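# Spell three lettered blocks in order on the mat

## Task

Of the four blocks, three carry a letter on their top face. Place those three entirely on the mat in one straight, tightly spaced line, ordered alphabetically from left to right as viewed from the midpoint between the two arm bases. Each must have its letter facing up and upright, not rotated or upside down. The fourth block must end up somewhere off the mat. Everything must stay in place on its own, without the robot holding it. When finished, open the grippers and move the arms away.

## Robot and tools

Robot: two arms, left_arm and right_arm, each with six joints and a parallel gripper. All positions use one shared scene frame. The origin sits on the table surface between the arms, +z is up, +x points out across the table, and left_arm is on the +y side. The names left and right refer to the arms, not to image sides. The viewpoint for the alphabetical order is the midpoint between the arm bases, looking toward +x, so that viewer's left is +y.

execute_actions takes "actions", a list holding zero or one item, plus an optional boolean "pictures" (images come by default).
- Empty list: nothing is commanded; you get the current state back.
- Motion: {"rows": [[...]], "steps": N}, with N from 1 to 15 (15 if omitted). Each control step lasts 1/30 s. Row k is used on step k; if rows run out, the final row repeats. At most 15 rows.
- Wait: {"steps": N} with no rows, N up to 300. It returns once N steps have passed since the previous result, and your reply time counts toward those steps.
A refused call sends nothing.

Each row holds exactly 14 plain numbers covering both arms, even if only one moves. The first 7 are left_arm, the next 7 right_arm. Per arm, in order: waist, shoulder, elbow, forearm roll, wrist pitch, wrist roll, then gripper opening. The six joint values are absolute target angles in radians, in the same form that Joint positions prints; they are not offsets. Stated ranges per arm: waist -6.283 to 6.283, shoulder -2.059 to 2.094, elbow -3.927 to 0.192, forearm roll -6.283 to 6.283, wrist pitch -1.693 to 3.142, wrist roll -6.283 to 6.283. True ends may be up to 0.010 rad off these. A target more than 0.010 rad beyond an end, and further out than the joint's last reported angle, gets the call refused. A target past the real end is clipped to that end, and a "joint sent to its limit" line may report it (possibly for an earlier action still running); absence of that line proves nothing. The opening is an absolute value from -1 (closed) to +1 (fully open, 0.084 m pad gap).

Motion limits: each arm's joint targets move at most 3.14 rad/s, take 0.16 s to reach that speed, and are slowed together so they arrive at once. Each step's target stays within 0.623 rad of the measured angle, and if the targets would shift the gripper over 70 mm from where it is, they are scaled back. Large moves therefore need several calls. Arms keep heading to the last row's target while you think or wait, until everything has nearly stopped or a step is HELD; after that only a new action moves them further. The simulation runs during your replies, so the robot keeps moving while you write.

Results: per arm, end_effector_position (m) and end_effector_quat_wxyz in the scene frame, plus linear (m/s) and angular (rad/s) velocities. Reported hand position can be off, worse at long reach. Joint positions and Joint velocities give, per arm, the six joints (rad, rad/s) then the pad gap (m, m/s). grip_measured is the measured opening on the commanded -1..1 scale. "joint command not followed" means a clearance check altered or blocked joint targets on some steps (the rest of the row still ran). HELD marks steps where your row was partly or wholly not sent.

Gripper geometry: fingers point along the gripper's +z and close along its y axis. end_effector_position is the point between closed pads, about 2 cm behind the fingertips; closing pushes the tips about 10 mm further along +z.

Grasping: to hold, keep commanding an opening well under grip_measured; a larger gap means a harder squeeze (about 24 N per pad max for objects up to about 6 cm wide). Echoing grip_measured still presses lightly, less for wide parts, which may slip. Closing fast can overshoot force and even pop the fingers open. Occasional tugs on held parts or pushes on loose objects may happen; grip firmly and re-check positions.

zoom_image: {"camera": name, "region": [x0, y0, x1, y1]} in pixels of that camera's latest image, origin top-left, region at most 504 by 504. Cameras: cam_head_left, cam_head_right, cam_left_wrist, cam_right_wrist, all 672x504. Calibration (pinhole plus radial distortion, OpenCV style, T_world_to_cam in metres) was supplied; actual poses may differ slightly, and wrist camera poses follow their arm's joints. Useful for reading letters and their orientation.

finished_scene: {"scene": number of the current scene}. It ends that scene irreversibly and reports success; the next scene's task arrives in its result. Replying without any tool call ends everything. Call it only after the blocks rest stably and both grippers are open and withdrawn.

Avoid: dropping or knocking anything off the table (failure), arms colliding or pressing each other, hard shoves or slams. Joint load limits (N m): waist 46, shoulder 46, elbow 27.6, forearm roll 27.6, wrist pitch 18.4, wrist roll 18.4, including held weight; hitting one triggers a torque fault that backs the joint off and freezes the arm 10 s. Holding loads heats motors: MOTOR HOT warns at 65 °C, and at 80 °C an OVER-TEMPERATURE FAULT brakes the arm until cool. Don't hold blocks longer than needed. Smooth, efficient motion is preferred.

Each tool is called after "Request:" by a JSON object that holds its "method" and its "body".

## Session

Request:
{"method": "execute_actions", "body": {"actions": []}}

Scene clock: 0.00 s of 7600.00 s.
left_arm: end_effector_position=(+0.2336, +0.3967, +0.2357) grip_measured=+1.00 end_effector_quat_wxyz=(+0.023, +0.268, +0.939, -0.215) end_effector_velocity=(-0.000, +0.000, -0.000) end_effector_angular_velocity=(+0.000, -0.000, +0.001) | right_arm: end_effector_position=(+0.5269, -0.2774, +0.2852) grip_measured=+1.00 end_effector_quat_wxyz=(-0.005, +0.606, +0.795, +0.012) end_effector_velocity=(+0.000, -0.000, -0.000) end_effector_angular_velocity=(-0.000, +0.001, -0.000)
Joint positions: left_arm=[ 0.396 -0.779 -0.502 -0.355  1.543 -2.091  0.084] | right_arm=[ 0.409  0.175 -1.517  0.024  1.329 -1.597  0.084]
Joint velocities: left_arm=[ 0. -0.  0.  0. -0. -0.  0.] | right_arm=[-0.     0.001 -0.     0.    -0.    -0.    -0.   ]
camera_calibration (this result's frames):
cam_left_wrist: T_world_to_cam=[[0.521359, 0.746897, -0.412711, -0.286467], [0.849115, -0.502123, 0.163939, 0.032085], [-0.0847858, -0.43591, -0.895988, 0.535305], [0, 0, 0, 1]] pos_world=[0.167494, 0.463417, 0.356138]
cam_right_wrist: T_world_to_cam=[[0.959766, 0.280593, 0.0107919, -0.397612], [0.280777, -0.959474, -0.0239398, -0.336693], [0.0036372, 0.0260067, -0.999655, 0.425139], [0, 0, 0, 1]] pos_world=[0.474604, -0.222537, 0.421223]

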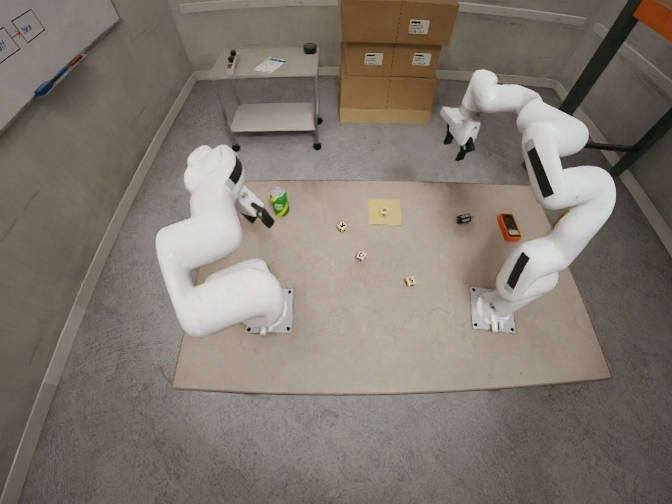

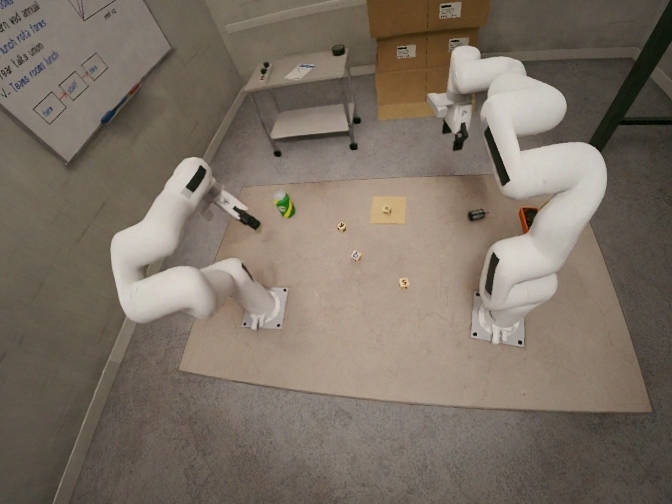

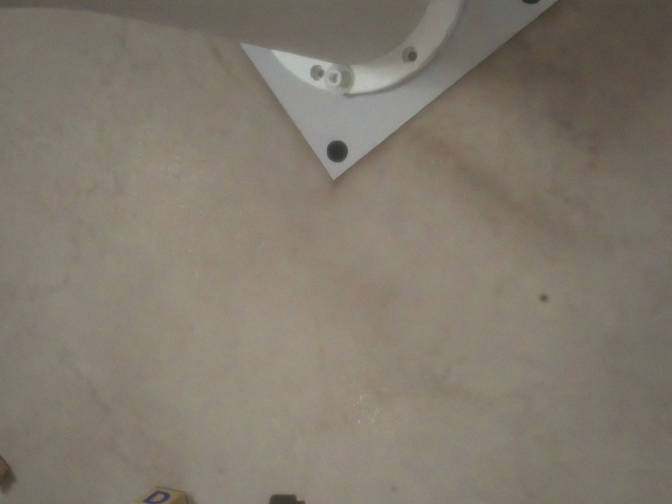

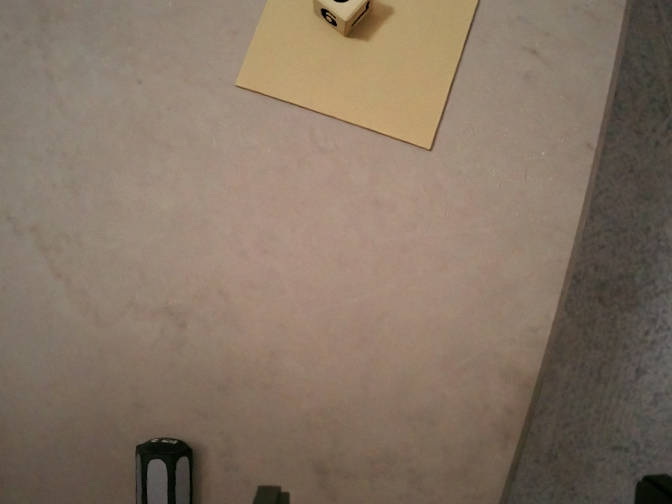

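Request:
{"method": "zoom_image", "body": {"camera": "cam_head_left", "region": [320, 190, 430, 295]}}

Region (320, 190, 430, 295) of cam_head_left's 672x504 image, scaled by 4.582, with more detail than that image has; it fills the top 481 rows of this view, and the rest is white.

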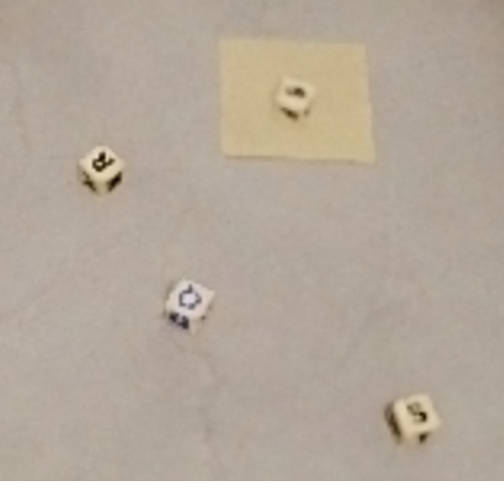

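Request:
{"method": "execute_actions", "body": {"actions": [{"rows":[[0.396,-0.779,-0.502,-0.355,1.543,-2.091,1,1.018,-0.04,-1.386,0,1.426,-0.713,1]]}], "pictures": false}}

Request:
{"method": "execute_actions", "body": {"actions": [{"steps":25}]}}

Scene clock: 26.27 s of 7600.00 s.
left_arm: end_effector_position=(+0.2337, +0.3968, +0.2357) grip_measured=+1.00 end_effector_quat_wxyz=(+0.023, +0.268, +0.939, -0.215) end_effector_velocity=(+0.000, +0.000, -0.000) end_effector_angular_velocity=(-0.000, +0.001, +0.000) | right_arm: end_effector_position=(+0.4262, -0.1374, +0.3110) grip_measured=+1.00 end_effector_quat_wxyz=(-0.004, +0.643, +0.766, +0.004) end_effector_velocity=(-0.276, +0.266, +0.055) end_effector_angular_velocity=(-0.034, +0.012, -0.485)
Joint positions: left_arm=[ 0.396 -0.779 -0.502 -0.355  1.543 -2.091  0.084] | right_arm=[ 0.744  0.057 -1.445  0.011  1.382 -1.163  0.084]
Joint velocities: left_arm=[ 0.     0.001 -0.001  0.     0.    -0.    -0.   ] | right_arm=[ 0.765 -0.272  0.165 -0.031  0.122  1.256  0.   ]
Steps of this call (steps 1 to 90: nothing new was sent; then 22.77 s passed at rest; steps 91 to 105: all 15 steps of this action). Readings (joint positions):
91: left_arm=[0.396 -0.779 -0.502 -0.355 1.543 -2.091] | right_arm=[0.410 0.175 -1.517 0.024 1.329 -1.596]
92: left_arm=[0.396 -0.779 -0.502 -0.355 1.543 -2.091] | right_arm=[0.413 0.174 -1.516 0.024 1.330 -1.590]
94: left_arm=[0.396 -0.779 -0.502 -0.355 1.543 -2.091] | right_arm=[0.454 0.160 -1.505 0.021 1.337 -1.544]
98: left_arm=[0.396 -0.779 -0.502 -0.355 1.543 -2.091] | right_arm=[0.567 0.120 -1.484 0.018 1.354 -1.425]
105: the state above

Scene clock: 27.10 s of 7600.00 s.
left_arm: end_effector_position=(+0.2337, +0.3968, +0.2357) grip_measured=+1.00 end_effector_quat_wxyz=(+0.023, +0.268, +0.939, -0.215) end_effector_velocity=(+0.000, +0.000, +0.000) end_effector_angular_velocity=(+0.001, -0.001, +0.000) | right_arm: end_effector_position=(+0.3186, -0.0600, +0.3291) grip_measured=+1.00 end_effector_quat_wxyz=(+0.000, +0.708, +0.707, -0.000) end_effector_velocity=(-0.001, +0.002, -0.000) end_effector_angular_velocity=(+0.002, -0.001, +0.003)
Joint positions: left_arm=[ 0.396 -0.779 -0.502 -0.355  1.543 -2.091  0.084] | right_arm=[ 1.017 -0.04  -1.386 -0.     1.426 -0.713  0.084]
Joint velocities: left_arm=[-0.    -0.002  0.     0.    -0.001 -0.    -0.   ] | right_arm=[ 0.004 -0.     0.001  0.    -0.002  0.001 -0.   ]
Steps of this call (steps 1 to 25: the robot went on to your last target). Readings (joint positions):
1: left_arm=[0.396 -0.779 -0.502 -0.355 1.543 -2.091] | right_arm=[0.770 0.048 -1.440 0.010 1.386 -1.121]
2: left_arm=[0.396 -0.779 -0.502 -0.355 1.543 -2.091] | right_arm=[0.796 0.039 -1.434 0.009 1.390 -1.078]
4: left_arm=[0.396 -0.779 -0.502 -0.355 1.543 -2.091] | right_arm=[0.848 0.020 -1.423 0.007 1.399 -0.993]
8: left_arm=[0.396 -0.779 -0.502 -0.355 1.543 -2.091] | right_arm=[0.952 -0.017 -1.400 0.003 1.415 -0.822]
25: the state above
camera_calibration (this result's frames):
cam_left_wrist: T_world_to_cam=[[0.521557, 0.746945, -0.412374, -0.286734], [0.849031, -0.502169, 0.164233, 0.0319633], [-0.0844088, -0.435775, -0.896089, 0.535251], [0, 0, 0, 1]] pos_world=[0.16759, 0.463475, 0.356141]
cam_right_wrist: T_world_to_cam=[[0.999891, 0.0143941, -0.00313132, -0.283402], [0.0143917, -0.999896, -0.000783673, 0.00623668], [-0.00314228, 0.000738523, -0.999995, 0.464931], [0, 0, 0, 1]] pos_world=[0.284742, 0.00997198, 0.464046]

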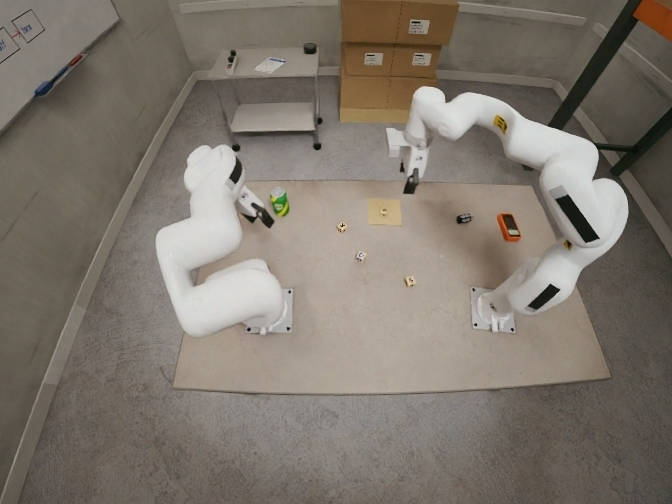

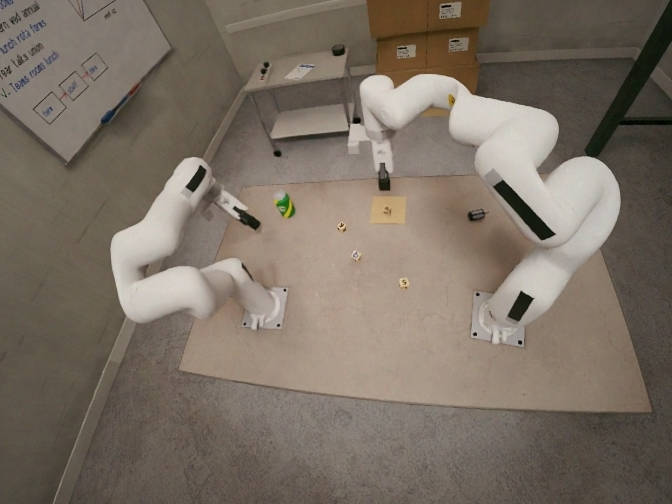

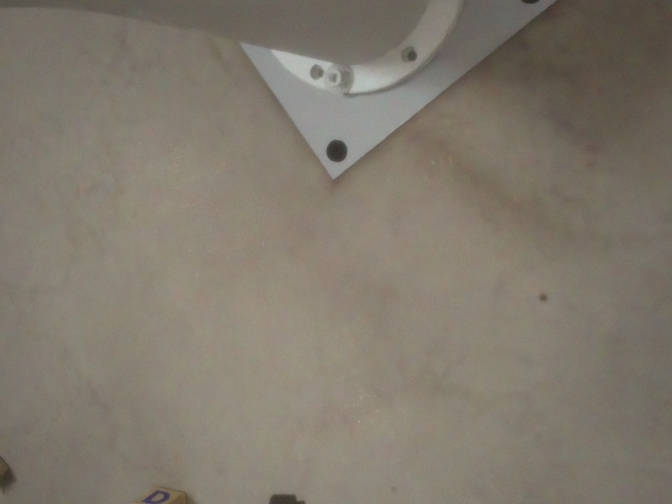

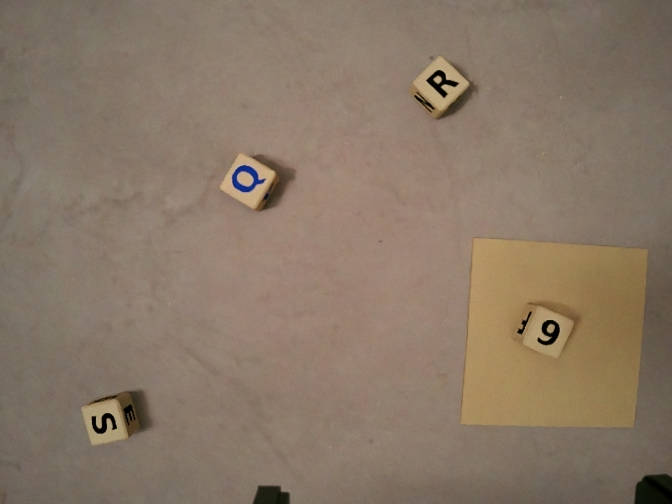

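Request:
{"method": "zoom_image", "body": {"camera": "cam_right_wrist", "region": [60, 370, 160, 460]}}

Request:
{"method": "zoom_image", "body": {"camera": "cam_right_wrist", "region": [200, 40, 490, 230]}}

Region (60, 370, 160, 460) of cam_right_wrist's 672x504 image, scaled by 5.040, with more detail than that image has; it fills the top 454 rows of this view, and the rest is white.

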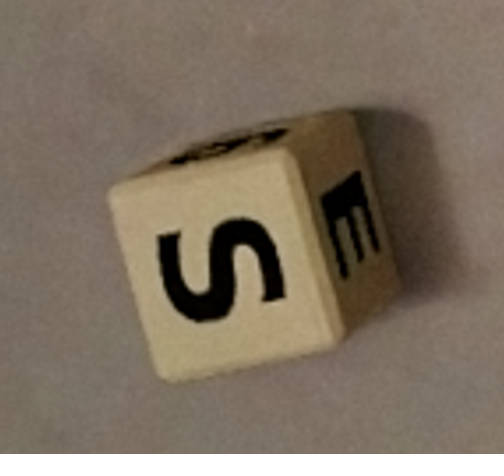

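Region (200, 40, 490, 230) of cam_right_wrist's 672x504 image, scaled by 1.738, with more detail than that image has; it fills the top 330 rows of this view, and the rest is white.

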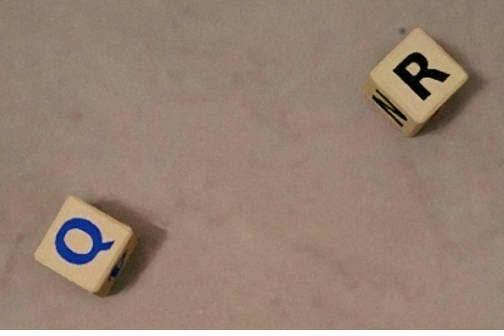

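Request:
{"method": "execute_actions", "body": {"actions": [{"rows":[[0.396,-0.779,-0.502,-0.355,1.543,-2.091,1,0.878,0.441,-1.336,0,0.895,-0.503,1]]}], "pictures": false}}

Request:
{"method": "execute_actions", "body": {"actions": [{"steps":20}]}}

Request:
{"method": "execute_actions", "body": {"actions": [{"rows":[[0.396,-0.779,-0.502,-0.355,1.543,-2.091,1,0.878,0.566,-1.301,0,0.735,-0.503,1]]}], "pictures": false}}

Request:
{"method": "execute_actions", "body": {"actions": [{"rows":[[0.396,-0.779,-0.502,-0.355,1.543,-2.091,1,0.878,0.566,-1.301,0,0.735,-0.503,-0.8]]}], "pictures": false}}

Request:
{"method": "execute_actions", "body": {"actions": [{"rows":[[0.396,-0.779,-0.502,-0.355,1.543,-2.091,1,0.878,0.5,-1.32,0,0.82,-0.503,-0.8]],"steps":8}], "pictures": false}}

Request:
{"method": "execute_actions", "body": {"actions": [{"rows":[[0.396,-0.779,-0.502,-0.355,1.543,-2.091,1,0.58,0.5,-1.32,0,0.82,-0.503,-0.8]]}], "pictures": false}}

Request:
{"method": "execute_actions", "body": {"actions": [{"rows":[[0.396,-0.779,-0.502,-0.355,1.543,-2.091,1,0.58,0.566,-1.301,0,0.735,-0.503,-0.8]],"steps":12}], "pictures": false}}

Request:
{"method": "execute_actions", "body": {"actions": [{"rows":[[0.396,-0.779,-0.502,-0.355,1.543,-2.091,1,0.58,0.566,-1.301,0,0.735,-0.503,1]]}], "pictures": false}}

Request:
{"method": "execute_actions", "body": {"actions": [{"rows":[[0.396,-0.779,-0.502,-0.355,1.543,-2.091,1,0.58,0.441,-1.336,0,0.895,-0.503,1]],"steps":10}], "pictures": false}}

Request:
{"method": "execute_actions", "body": {"actions": [{"rows":[[0.396,-0.779,-0.502,-0.355,1.543,-2.091,1,1.319,0.31,-1.135,0,0.825,-3.06,1]]}], "pictures": false}}

Request:
{"method": "execute_actions", "body": {"actions": [{"steps":35}]}}

Scene clock: 64.93 s of 7600.00 s.
left_arm: end_effector_position=(+0.2337, +0.3968, +0.2357) grip_measured=+1.00 end_effector_quat_wxyz=(+0.023, +0.268, +0.939, -0.215) end_effector_velocity=(+0.000, +0.000, +0.000) end_effector_angular_velocity=(+0.001, -0.001, +0.001) | right_arm: end_effector_position=(+0.4062, -0.0378, +0.1741) grip_measured=+1.00 end_effector_quat_wxyz=(+0.000, +0.786, +0.618, -0.001) end_effector_velocity=(+0.164, -0.009, -0.379) end_effector_angular_velocity=(+0.000, -0.001, -0.549)
Joint positions: left_arm=[ 0.396 -0.779 -0.502 -0.355  1.543 -2.091  0.084] | right_arm=[ 0.923  0.288 -1.351 -0.     1.065 -0.57   0.084]
Joint velocities: left_arm=[ 0.    -0.    -0.001  0.    -0.001  0.     0.   ] | right_arm=[-0.221  0.754  0.075  0.    -0.83   0.329  0.   ]
Steps of this call (steps 1 to 15: the robot went on to your last target; steps 16 to 90: nothing new was sent; then 34.33 s passed at rest; steps 91 to 105: all 15 steps of this action). Readings (joint positions):
91: left_arm=[0.396 -0.779 -0.502 -0.355 1.543 -2.091] | right_arm=[1.018 -0.040 -1.386 0.000 1.426 -0.713]
92: left_arm=[0.396 -0.779 -0.502 -0.355 1.543 -2.091] | right_arm=[1.017 -0.037 -1.386 0.000 1.420 -0.710]
94: left_arm=[0.396 -0.779 -0.502 -0.355 1.543 -2.091] | right_arm=[1.006 -0.001 -1.388 0.000 1.371 -0.692]
98: left_arm=[0.396 -0.779 -0.502 -0.355 1.543 -2.091] | right_arm=[0.974 0.113 -1.369 0.000 1.259 -0.647]
105: the state above

Scene clock: 65.60 s of 7600.00 s.
left_arm: end_effector_position=(+0.2337, +0.3968, +0.2357) grip_measured=+1.00 end_effector_quat_wxyz=(+0.023, +0.268, +0.939, -0.215) end_effector_velocity=(-0.000, +0.000, -0.000) end_effector_angular_velocity=(-0.000, +0.001, -0.000) | right_arm: end_effector_position=(+0.4352, -0.0445, +0.0967) grip_measured=+1.00 end_effector_quat_wxyz=(-0.000, +0.820, +0.573, +0.000) end_effector_velocity=(-0.000, -0.001, -0.003) end_effector_angular_velocity=(-0.003, +0.004, -0.002)
Joint positions: left_arm=[ 0.396 -0.779 -0.502 -0.355  1.543 -2.091  0.084] | right_arm=[ 0.878  0.44  -1.336  0.     0.895 -0.503  0.084]
Joint velocities: left_arm=[ 0.     0.001  0.001  0.    -0.     0.     0.   ] | right_arm=[-0.001  0.004  0.002  0.    -0.001  0.     0.   ]
Steps of this call (steps 1 to 20: the robot went on to your last target). Readings (joint positions):
1: left_arm=[0.396 -0.779 -0.502 -0.355 1.543 -2.091] | right_arm=[0.915 0.314 -1.349 -0.000 1.037 -0.559]
2: left_arm=[0.396 -0.779 -0.502 -0.355 1.543 -2.091] | right_arm=[0.908 0.339 -1.346 -0.000 1.009 -0.548]
4: left_arm=[0.396 -0.779 -0.502 -0.355 1.543 -2.091] | right_arm=[0.893 0.388 -1.341 -0.000 0.955 -0.527]
8: left_arm=[0.396 -0.779 -0.502 -0.355 1.543 -2.091] | right_arm=[0.879 0.437 -1.333 -0.000 0.905 -0.507]
20: the state above
camera_calibration (this result's frames):
cam_left_wrist: T_world_to_cam=[[0.521557, 0.746944, -0.412374, -0.286734], [0.849031, -0.502169, 0.164233, 0.0319632], [-0.0844085, -0.435775, -0.896089, 0.535251], [0, 0, 0, 1]] pos_world=[0.16759, 0.463475, 0.356141]
cam_right_wrist: T_world_to_cam=[[0.944449, -0.328647, -0.00263728, -0.392084], [-0.328652, -0.94445, -0.00165751, 0.171715], [-0.00194604, 0.00243218, -0.999995, 0.232401], [0, 0, 0, 1]] pos_world=[0.42719, 0.0327537, 0.231651]

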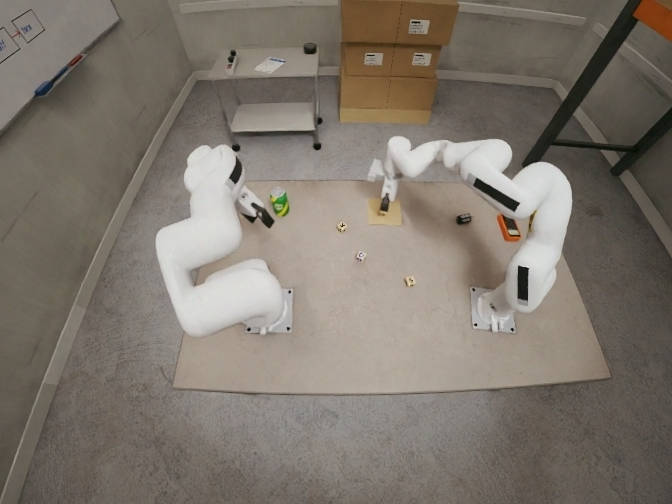

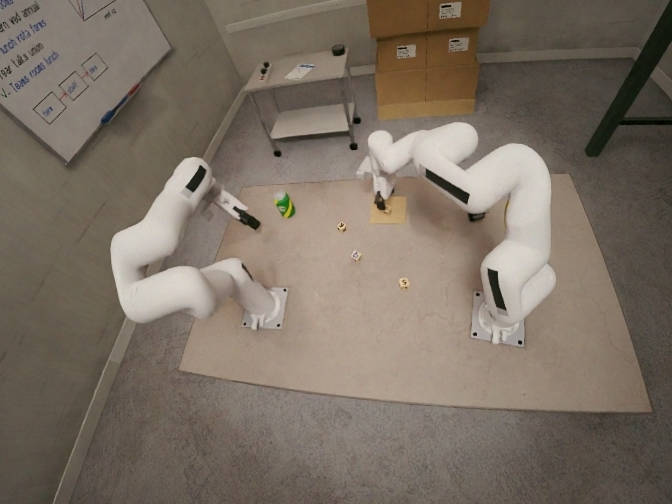

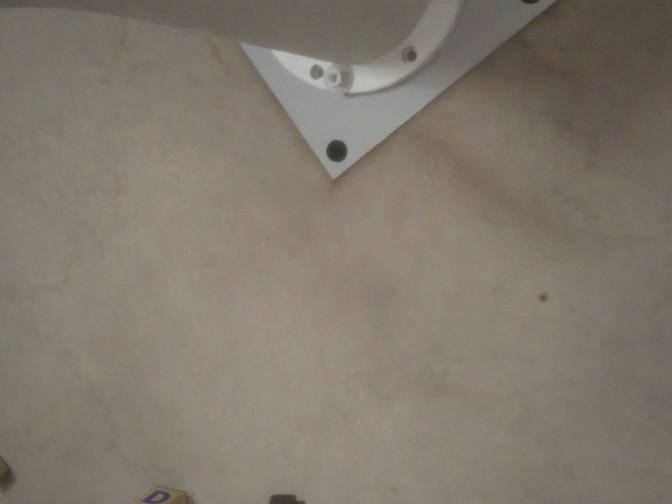

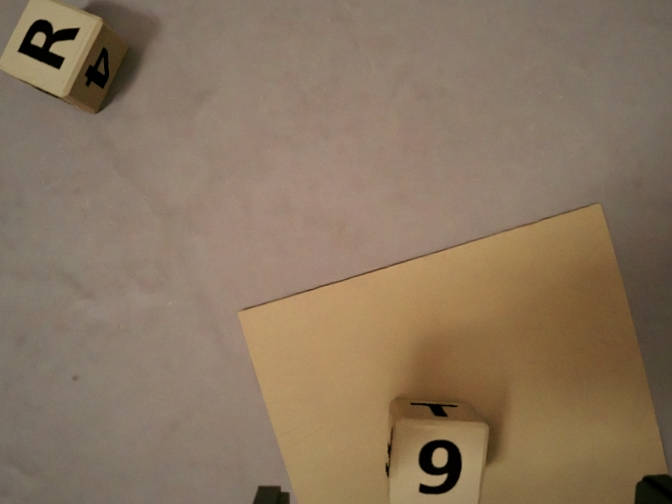

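Scene clock: 66.10 s of 7600.00 s.
left_arm: end_effector_position=(+0.2337, +0.3968, +0.2357) grip_measured=+1.00 end_effector_quat_wxyz=(+0.023, +0.268, +0.939, -0.215) end_effector_velocity=(+0.000, +0.000, +0.000) end_effector_angular_velocity=(+0.001, -0.002, -0.001) | right_arm: end_effector_position=(+0.4362, -0.0438, +0.0277) grip_measured=+1.00 end_effector_quat_wxyz=(-0.000, +0.820, +0.573, +0.003) end_effector_velocity=(-0.007, -0.006, -0.012) end_effector_angular_velocity=(-0.016, +0.018, -0.001)
Joint positions: left_arm=[ 0.396 -0.779 -0.502 -0.355  1.543 -2.091  0.084] | right_arm=[ 0.878  0.563 -1.304 -0.     0.735 -0.503  0.084]
Joint velocities: left_arm=[-0.001 -0.001 -0.     0.    -0.001  0.     0.   ] | right_arm=[-0.     0.01   0.017  0.    -0.003  0.    -0.   ]
Steps of this call (steps 1 to 15: all 15 steps of this action). Readings (joint positions):
1: left_arm=[0.396 -0.779 -0.502 -0.355 1.543 -2.091] | right_arm=[0.878 0.440 -1.336 0.000 0.895 -0.503]
2: left_arm=[0.396 -0.779 -0.502 -0.355 1.543 -2.091] | right_arm=[0.878 0.443 -1.336 -0.000 0.888 -0.503]
4: left_arm=[0.396 -0.779 -0.502 -0.355 1.543 -2.091] | right_arm=[0.878 0.475 -1.332 -0.000 0.838 -0.503]
8: left_arm=[0.396 -0.779 -0.502 -0.355 1.543 -2.091] | right_arm=[0.878 0.563 -1.296 0.000 0.754 -0.503]
15: the state above

Scene clock: 66.60 s of 7600.00 s.
left_arm: end_effector_position=(+0.2337, +0.3968, +0.2357) grip_measured=+1.00 end_effector_quat_wxyz=(+0.023, +0.268, +0.939, -0.215) end_effector_velocity=(-0.000, -0.000, +0.000) end_effector_angular_velocity=(-0.000, +0.000, -0.001) | right_arm: end_effector_position=(+0.4354, -0.0446, +0.0259) grip_measured=-0.33 end_effector_quat_wxyz=(-0.000, +0.820, +0.573, +0.001) end_effector_velocity=(-0.001, -0.001, -0.001) end_effector_angular_velocity=(-0.002, +0.002, +0.001)
Joint positions: left_arm=[ 0.396 -0.779 -0.502 -0.355  1.543 -2.091  0.084] | right_arm=[ 0.878  0.565 -1.302 -0.     0.735 -0.503  0.03 ]
Joint velocities: left_arm=[-0.001  0.    -0.     0.     0.     0.    -0.   ] | right_arm=[-0.     0.001  0.002 -0.     0.    -0.     0.   ]
Steps of this call (steps 1 to 15: all 15 steps of this action). Readings (joint positions):
1: left_arm=[0.396 -0.779 -0.502 -0.355 1.543 -2.091] | right_arm=[0.878 0.563 -1.303 -0.000 0.735 -0.503]
2: left_arm=[0.396 -0.779 -0.502 -0.355 1.543 -2.091] | right_arm=[0.878 0.564 -1.302 -0.000 0.735 -0.503]
4: left_arm=[0.396 -0.779 -0.502 -0.355 1.543 -2.091] | right_arm=[0.878 0.565 -1.301 -0.000 0.735 -0.503]
8: left_arm=[0.396 -0.779 -0.502 -0.355 1.543 -2.091] | right_arm=[0.878 0.565 -1.302 -0.000 0.735 -0.503]
15: the state above

Scene clock: 66.87 s of 7600.00 s.
left_arm: end_effector_position=(+0.2337, +0.3968, +0.2357) grip_measured=+1.00 end_effector_quat_wxyz=(+0.023, +0.268, +0.939, -0.215) end_effector_velocity=(+0.000, +0.000, +0.000) end_effector_angular_velocity=(+0.000, -0.001, +0.001) | right_arm: end_effector_position=(+0.4382, -0.0419, +0.0639) grip_measured=-0.33 end_effector_quat_wxyz=(-0.001, +0.820, +0.573, +0.005) end_effector_velocity=(+0.002, +0.001, +0.047) end_effector_angular_velocity=(+0.005, -0.006, +0.000)
Joint positions: left_arm=[ 0.396 -0.779 -0.502 -0.355  1.543 -2.091  0.084] | right_arm=[ 0.878  0.5   -1.323  0.     0.812 -0.503  0.03 ]
Joint velocities: left_arm=[ 0.     0.    -0.001 -0.    -0.    -0.     0.   ] | right_arm=[-0.    -0.081 -0.023 -0.     0.095 -0.    -0.   ]
Steps of this call (steps 1 to 8: all 8 steps of this action). Readings (joint positions):
1: left_arm=[0.396 -0.779 -0.502 -0.355 1.543 -2.091] | right_arm=[0.878 0.565 -1.302 -0.000 0.735 -0.503]
2: left_arm=[0.396 -0.779 -0.502 -0.355 1.543 -2.091] | right_arm=[0.878 0.562 -1.302 0.000 0.741 -0.503]
4: left_arm=[0.396 -0.779 -0.502 -0.355 1.543 -2.091] | right_arm=[0.878 0.540 -1.304 0.000 0.777 -0.503]
8: the state above

Scene clock: 67.37 s of 7600.00 s.
left_arm: end_effector_position=(+0.2337, +0.3968, +0.2357) grip_measured=+1.00 end_effector_quat_wxyz=(+0.023, +0.268, +0.939, -0.215) end_effector_velocity=(-0.000, -0.000, -0.000) end_effector_angular_velocity=(-0.000, +0.001, -0.000) | right_arm: end_effector_position=(+0.5240, -0.1811, +0.0623) grip_measured=-0.33 end_effector_quat_wxyz=(+0.000, +0.894, +0.448, -0.000) end_effector_velocity=(+0.035, -0.074, +0.002) end_effector_angular_velocity=(+0.002, -0.003, -0.144)
Joint positions: left_arm=[ 0.396 -0.779 -0.502 -0.355  1.543 -2.091  0.084] | right_arm=[ 0.587  0.5   -1.32  -0.     0.82  -0.503  0.03 ]
Joint velocities: left_arm=[-0.     0.     0.001 -0.    -0.    -0.     0.   ] | right_arm=[-0.145 -0.003 -0.001  0.     0.    -0.002 -0.   ]
Steps of this call (steps 1 to 15: all 15 steps of this action). Readings (joint positions):
1: left_arm=[0.396 -0.779 -0.502 -0.355 1.543 -2.091] | right_arm=[0.878 0.499 -1.323 0.000 0.815 -0.503]
2: left_arm=[0.396 -0.779 -0.502 -0.355 1.543 -2.091] | right_arm=[0.874 0.499 -1.321 0.000 0.817 -0.503]
4: left_arm=[0.396 -0.779 -0.502 -0.355 1.543 -2.091] | right_arm=[0.835 0.501 -1.319 0.000 0.818 -0.503]
8: left_arm=[0.396 -0.779 -0.502 -0.355 1.543 -2.091] | right_arm=[0.725 0.502 -1.320 0.000 0.819 -0.503]
15: the state above

Scene clock: 67.77 s of 7600.00 s.
left_arm: end_effector_position=(+0.2337, +0.3968, +0.2357) grip_measured=+1.00 end_effector_quat_wxyz=(+0.023, +0.268, +0.939, -0.215) end_effector_velocity=(-0.000, -0.000, +0.000) end_effector_angular_velocity=(+0.000, -0.001, +0.000) | right_arm: end_effector_position=(+0.5246, -0.1848, +0.0258) grip_measured=-0.33 end_effector_quat_wxyz=(+0.000, +0.895, +0.445, +0.001) end_effector_velocity=(+0.007, -0.001, +0.004) end_effector_angular_velocity=(+0.009, -0.020, -0.007)
Joint positions: left_arm=[ 0.396 -0.779 -0.502 -0.355  1.543 -2.091  0.084] | right_arm=[ 0.581  0.565 -1.302  0.     0.736 -0.503  0.03 ]
Joint velocities: left_arm=[-0.    -0.002  0.    -0.     0.    -0.     0.   ] | right_arm=[-0.006 -0.003 -0.003 -0.    -0.016  0.001 -0.   ]
Steps of this call (steps 1 to 12: all 12 steps of this action). Readings (joint positions):
1: left_arm=[0.396 -0.779 -0.502 -0.355 1.543 -2.091] | right_arm=[0.584 0.500 -1.320 -0.000 0.820 -0.503]
2: left_arm=[0.396 -0.779 -0.502 -0.355 1.543 -2.091] | right_arm=[0.583 0.503 -1.319 -0.000 0.813 -0.503]
4: left_arm=[0.396 -0.779 -0.502 -0.355 1.543 -2.091] | right_arm=[0.583 0.527 -1.315 0.000 0.778 -0.503]
8: left_arm=[0.396 -0.779 -0.502 -0.355 1.543 -2.091] | right_arm=[0.582 0.567 -1.297 0.000 0.743 -0.503]
12: the state above

Scene clock: 68.27 s of 7600.00 s.
left_arm: end_effector_position=(+0.2337, +0.3968, +0.2357) grip_measured=+1.00 end_effector_quat_wxyz=(+0.023, +0.268, +0.939, -0.215) end_effector_velocity=(-0.000, -0.000, -0.000) end_effector_angular_velocity=(-0.001, +0.002, -0.000) | right_arm: end_effector_position=(+0.5243, -0.1855, +0.0249) grip_measured=+1.00 end_effector_quat_wxyz=(+0.000, +0.896, +0.445, +0.000) end_effector_velocity=(-0.001, -0.000, -0.001) end_effector_angular_velocity=(-0.001, +0.003, -0.001)
Joint positions: left_arm=[ 0.396 -0.779 -0.502 -0.355  1.543 -2.091  0.084] | right_arm=[ 0.58   0.566 -1.301 -0.     0.735 -0.503  0.084]
Joint velocities: left_arm=[-0.     0.001  0.001  0.     0.    -0.     0.   ] | right_arm=[ 0.     0.     0.001 -0.     0.002  0.001  0.   ]
Steps of this call (steps 1 to 15: all 15 steps of this action). Readings (joint positions):
1: left_arm=[0.396 -0.779 -0.502 -0.355 1.543 -2.091] | right_arm=[0.581 0.565 -1.302 0.000 0.735 -0.503]
2: left_arm=[0.396 -0.779 -0.502 -0.355 1.543 -2.091] | right_arm=[0.581 0.565 -1.302 -0.000 0.735 -0.503]
4: left_arm=[0.396 -0.779 -0.502 -0.355 1.543 -2.091] | right_arm=[0.580 0.566 -1.301 -0.000 0.735 -0.503]
8: left_arm=[0.396 -0.779 -0.502 -0.355 1.543 -2.091] | right_arm=[0.580 0.566 -1.301 -0.000 0.735 -0.503]
15: the state above

Scene clock: 68.60 s of 7600.00 s.
left_arm: end_effector_position=(+0.2337, +0.3968, +0.2357) grip_measured=+1.00 end_effector_quat_wxyz=(+0.023, +0.268, +0.939, -0.215) end_effector_velocity=(-0.000, -0.000, -0.000) end_effector_angular_velocity=(-0.000, +0.001, -0.000) | right_arm: end_effector_position=(+0.5290, -0.1833, +0.1009) grip_measured=+1.00 end_effector_quat_wxyz=(+0.000, +0.896, +0.445, +0.008) end_effector_velocity=(-0.063, -0.029, -0.062) end_effector_angular_velocity=(-0.094, +0.212, -0.001)
Joint positions: left_arm=[ 0.396 -0.779 -0.502 -0.355  1.543 -2.091  0.084] | right_arm=[ 0.58   0.437 -1.341 -0.     0.888 -0.503  0.084]
Joint velocities: left_arm=[-0.     0.001  0.001  0.    -0.001  0.    -0.   ] | right_arm=[-0.001  0.031  0.089  0.     0.113 -0.    -0.   ]
Steps of this call (steps 1 to 10: all 10 steps of this action). Readings (joint positions):
1: left_arm=[0.396 -0.779 -0.502 -0.355 1.543 -2.091] | right_arm=[0.580 0.566 -1.301 0.000 0.735 -0.503]
2: left_arm=[0.396 -0.779 -0.502 -0.355 1.543 -2.091] | right_arm=[0.580 0.563 -1.301 0.000 0.742 -0.503]
4: left_arm=[0.396 -0.779 -0.502 -0.355 1.543 -2.091] | right_arm=[0.580 0.531 -1.306 0.000 0.793 -0.503]
8: left_arm=[0.396 -0.779 -0.502 -0.355 1.543 -2.091] | right_arm=[0.580 0.443 -1.342 -0.000 0.877 -0.503]
10: the state above

Scene clock: 69.10 s of 7600.00 s.
left_arm: end_effector_position=(+0.2337, +0.3968, +0.2357) grip_measured=+1.00 end_effector_quat_wxyz=(+0.023, +0.268, +0.939, -0.215) end_effector_velocity=(-0.000, -0.000, -0.000) end_effector_angular_velocity=(-0.001, +0.002, -0.000) | right_arm: end_effector_position=(+0.4091, -0.0459, +0.0944) grip_measured=+1.00 end_effector_quat_wxyz=(-0.000, +0.695, +0.719, -0.001) end_effector_velocity=(-0.300, +0.263, +0.000) end_effector_angular_velocity=(+0.001, +0.001, +1.717)
Joint positions: left_arm=[ 0.396 -0.779 -0.502 -0.355  1.543 -2.091  0.084] | right_arm=[ 0.908  0.382 -1.242  0.     0.861 -0.857  0.084]
Joint velocities: left_arm=[-0.     0.001  0.    -0.     0.001 -0.     0.   ] | right_arm=[ 0.733 -0.128  0.191 -0.001 -0.063 -0.984  0.   ]
Steps of this call (steps 1 to 15: all 15 steps of this action). Readings (joint positions):
1: left_arm=[0.396 -0.779 -0.502 -0.355 1.543 -2.091] | right_arm=[0.580 0.439 -1.338 -0.000 0.891 -0.503]
2: left_arm=[0.396 -0.779 -0.502 -0.355 1.543 -2.091] | right_arm=[0.584 0.440 -1.333 -0.000 0.891 -0.509]
4: left_arm=[0.396 -0.779 -0.502 -0.355 1.543 -2.091] | right_arm=[0.623 0.434 -1.316 -0.000 0.886 -0.554]
8: left_arm=[0.396 -0.779 -0.502 -0.355 1.543 -2.091] | right_arm=[0.734 0.412 -1.287 0.000 0.876 -0.658]
15: the state above

Scene clock: 70.27 s of 7600.00 s.
left_arm: end_effector_position=(+0.2337, +0.3968, +0.2357) grip_measured=+1.00 end_effector_quat_wxyz=(+0.023, +0.268, +0.939, -0.215) end_effector_velocity=(+0.000, +0.000, +0.000) end_effector_angular_velocity=(+0.001, -0.002, +0.000) | right_arm: end_effector_position=(+0.2198, +0.0606, +0.0946) grip_measured=+1.00 end_effector_quat_wxyz=(+0.000, -0.510, +0.860, -0.000) end_effector_velocity=(-0.002, -0.000, -0.001) end_effector_angular_velocity=(-0.003, +0.002, +0.086)
Joint positions: left_arm=[ 0.396 -0.779 -0.502 -0.355  1.543 -2.091  0.084] | right_arm=[ 1.319  0.31  -1.135  0.     0.825 -3.054  0.084]
Joint velocities: left_arm=[ 0.    -0.002  0.     0.    -0.     0.    -0.   ] | right_arm=[ 0.003  0.     0.002  0.001  0.001 -0.084  0.   ]
Steps of this call (steps 1 to 35: the robot went on to your last target). Readings (joint positions):
1: left_arm=[0.396 -0.779 -0.502 -0.355 1.543 -2.091] | right_arm=[0.932 0.378 -1.235 0.000 0.859 -0.891]
2: left_arm=[0.396 -0.779 -0.502 -0.355 1.543 -2.091] | right_arm=[0.957 0.374 -1.229 0.000 0.857 -0.926]
4: left_arm=[0.396 -0.779 -0.502 -0.355 1.543 -2.091] | right_arm=[1.004 0.366 -1.217 0.000 0.853 -1.003]
8: left_arm=[0.396 -0.779 -0.502 -0.355 1.543 -2.091] | right_arm=[1.097 0.349 -1.193 0.000 0.844 -1.186]
35: the state above
camera_calibration (this result's frames):
cam_left_wrist: T_world_to_cam=[[0.521557, 0.746945, -0.412374, -0.286734], [0.849031, -0.502169, 0.164233, 0.0319633], [-0.0844089, -0.435775, -0.896089, 0.535251], [0, 0, 0, 1]] pos_world=[0.16759, 0.463475, 0.356141]
cam_right_wrist: T_world_to_cam=[[-0.884551, 0.466433, -0.00305863, 0.199792], [0.466437, 0.884554, -0.000943477, -0.0854909], [0.00226545, -0.00226121, -0.999995, 0.229064], [0, 0, 0, 1]] pos_world=[0.216084, -0.0170503, 0.229594]

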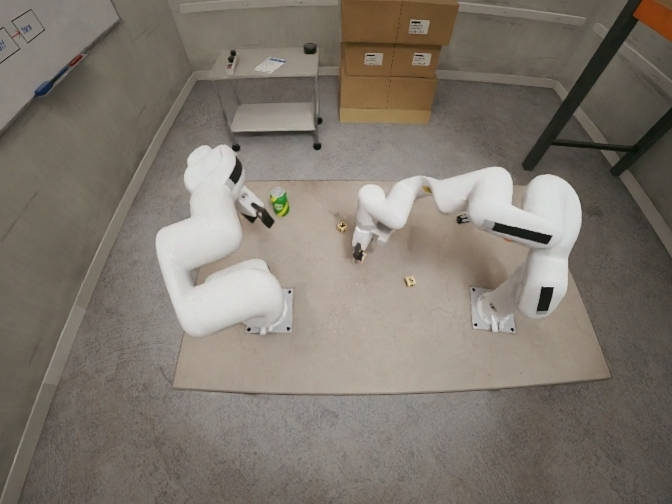

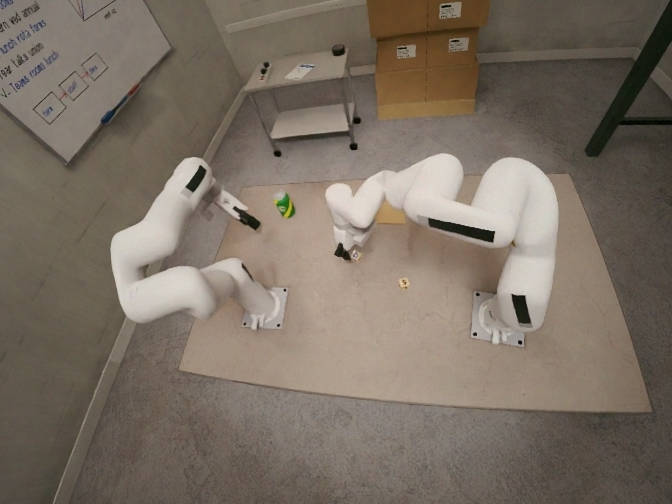

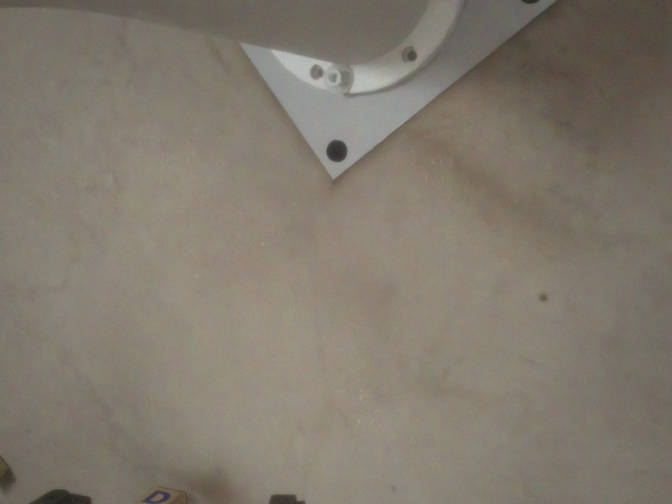

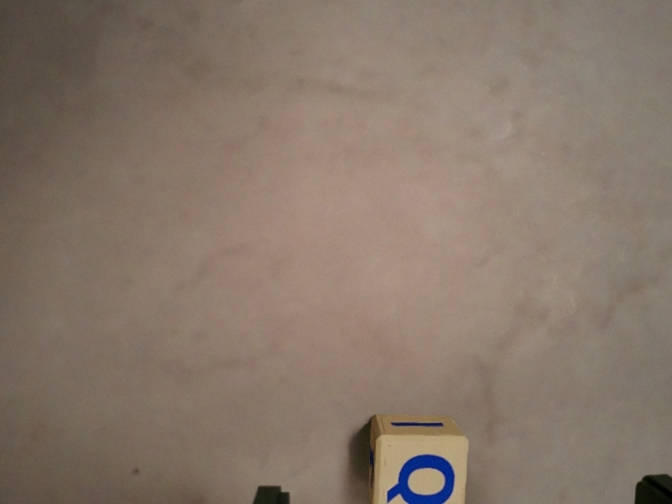

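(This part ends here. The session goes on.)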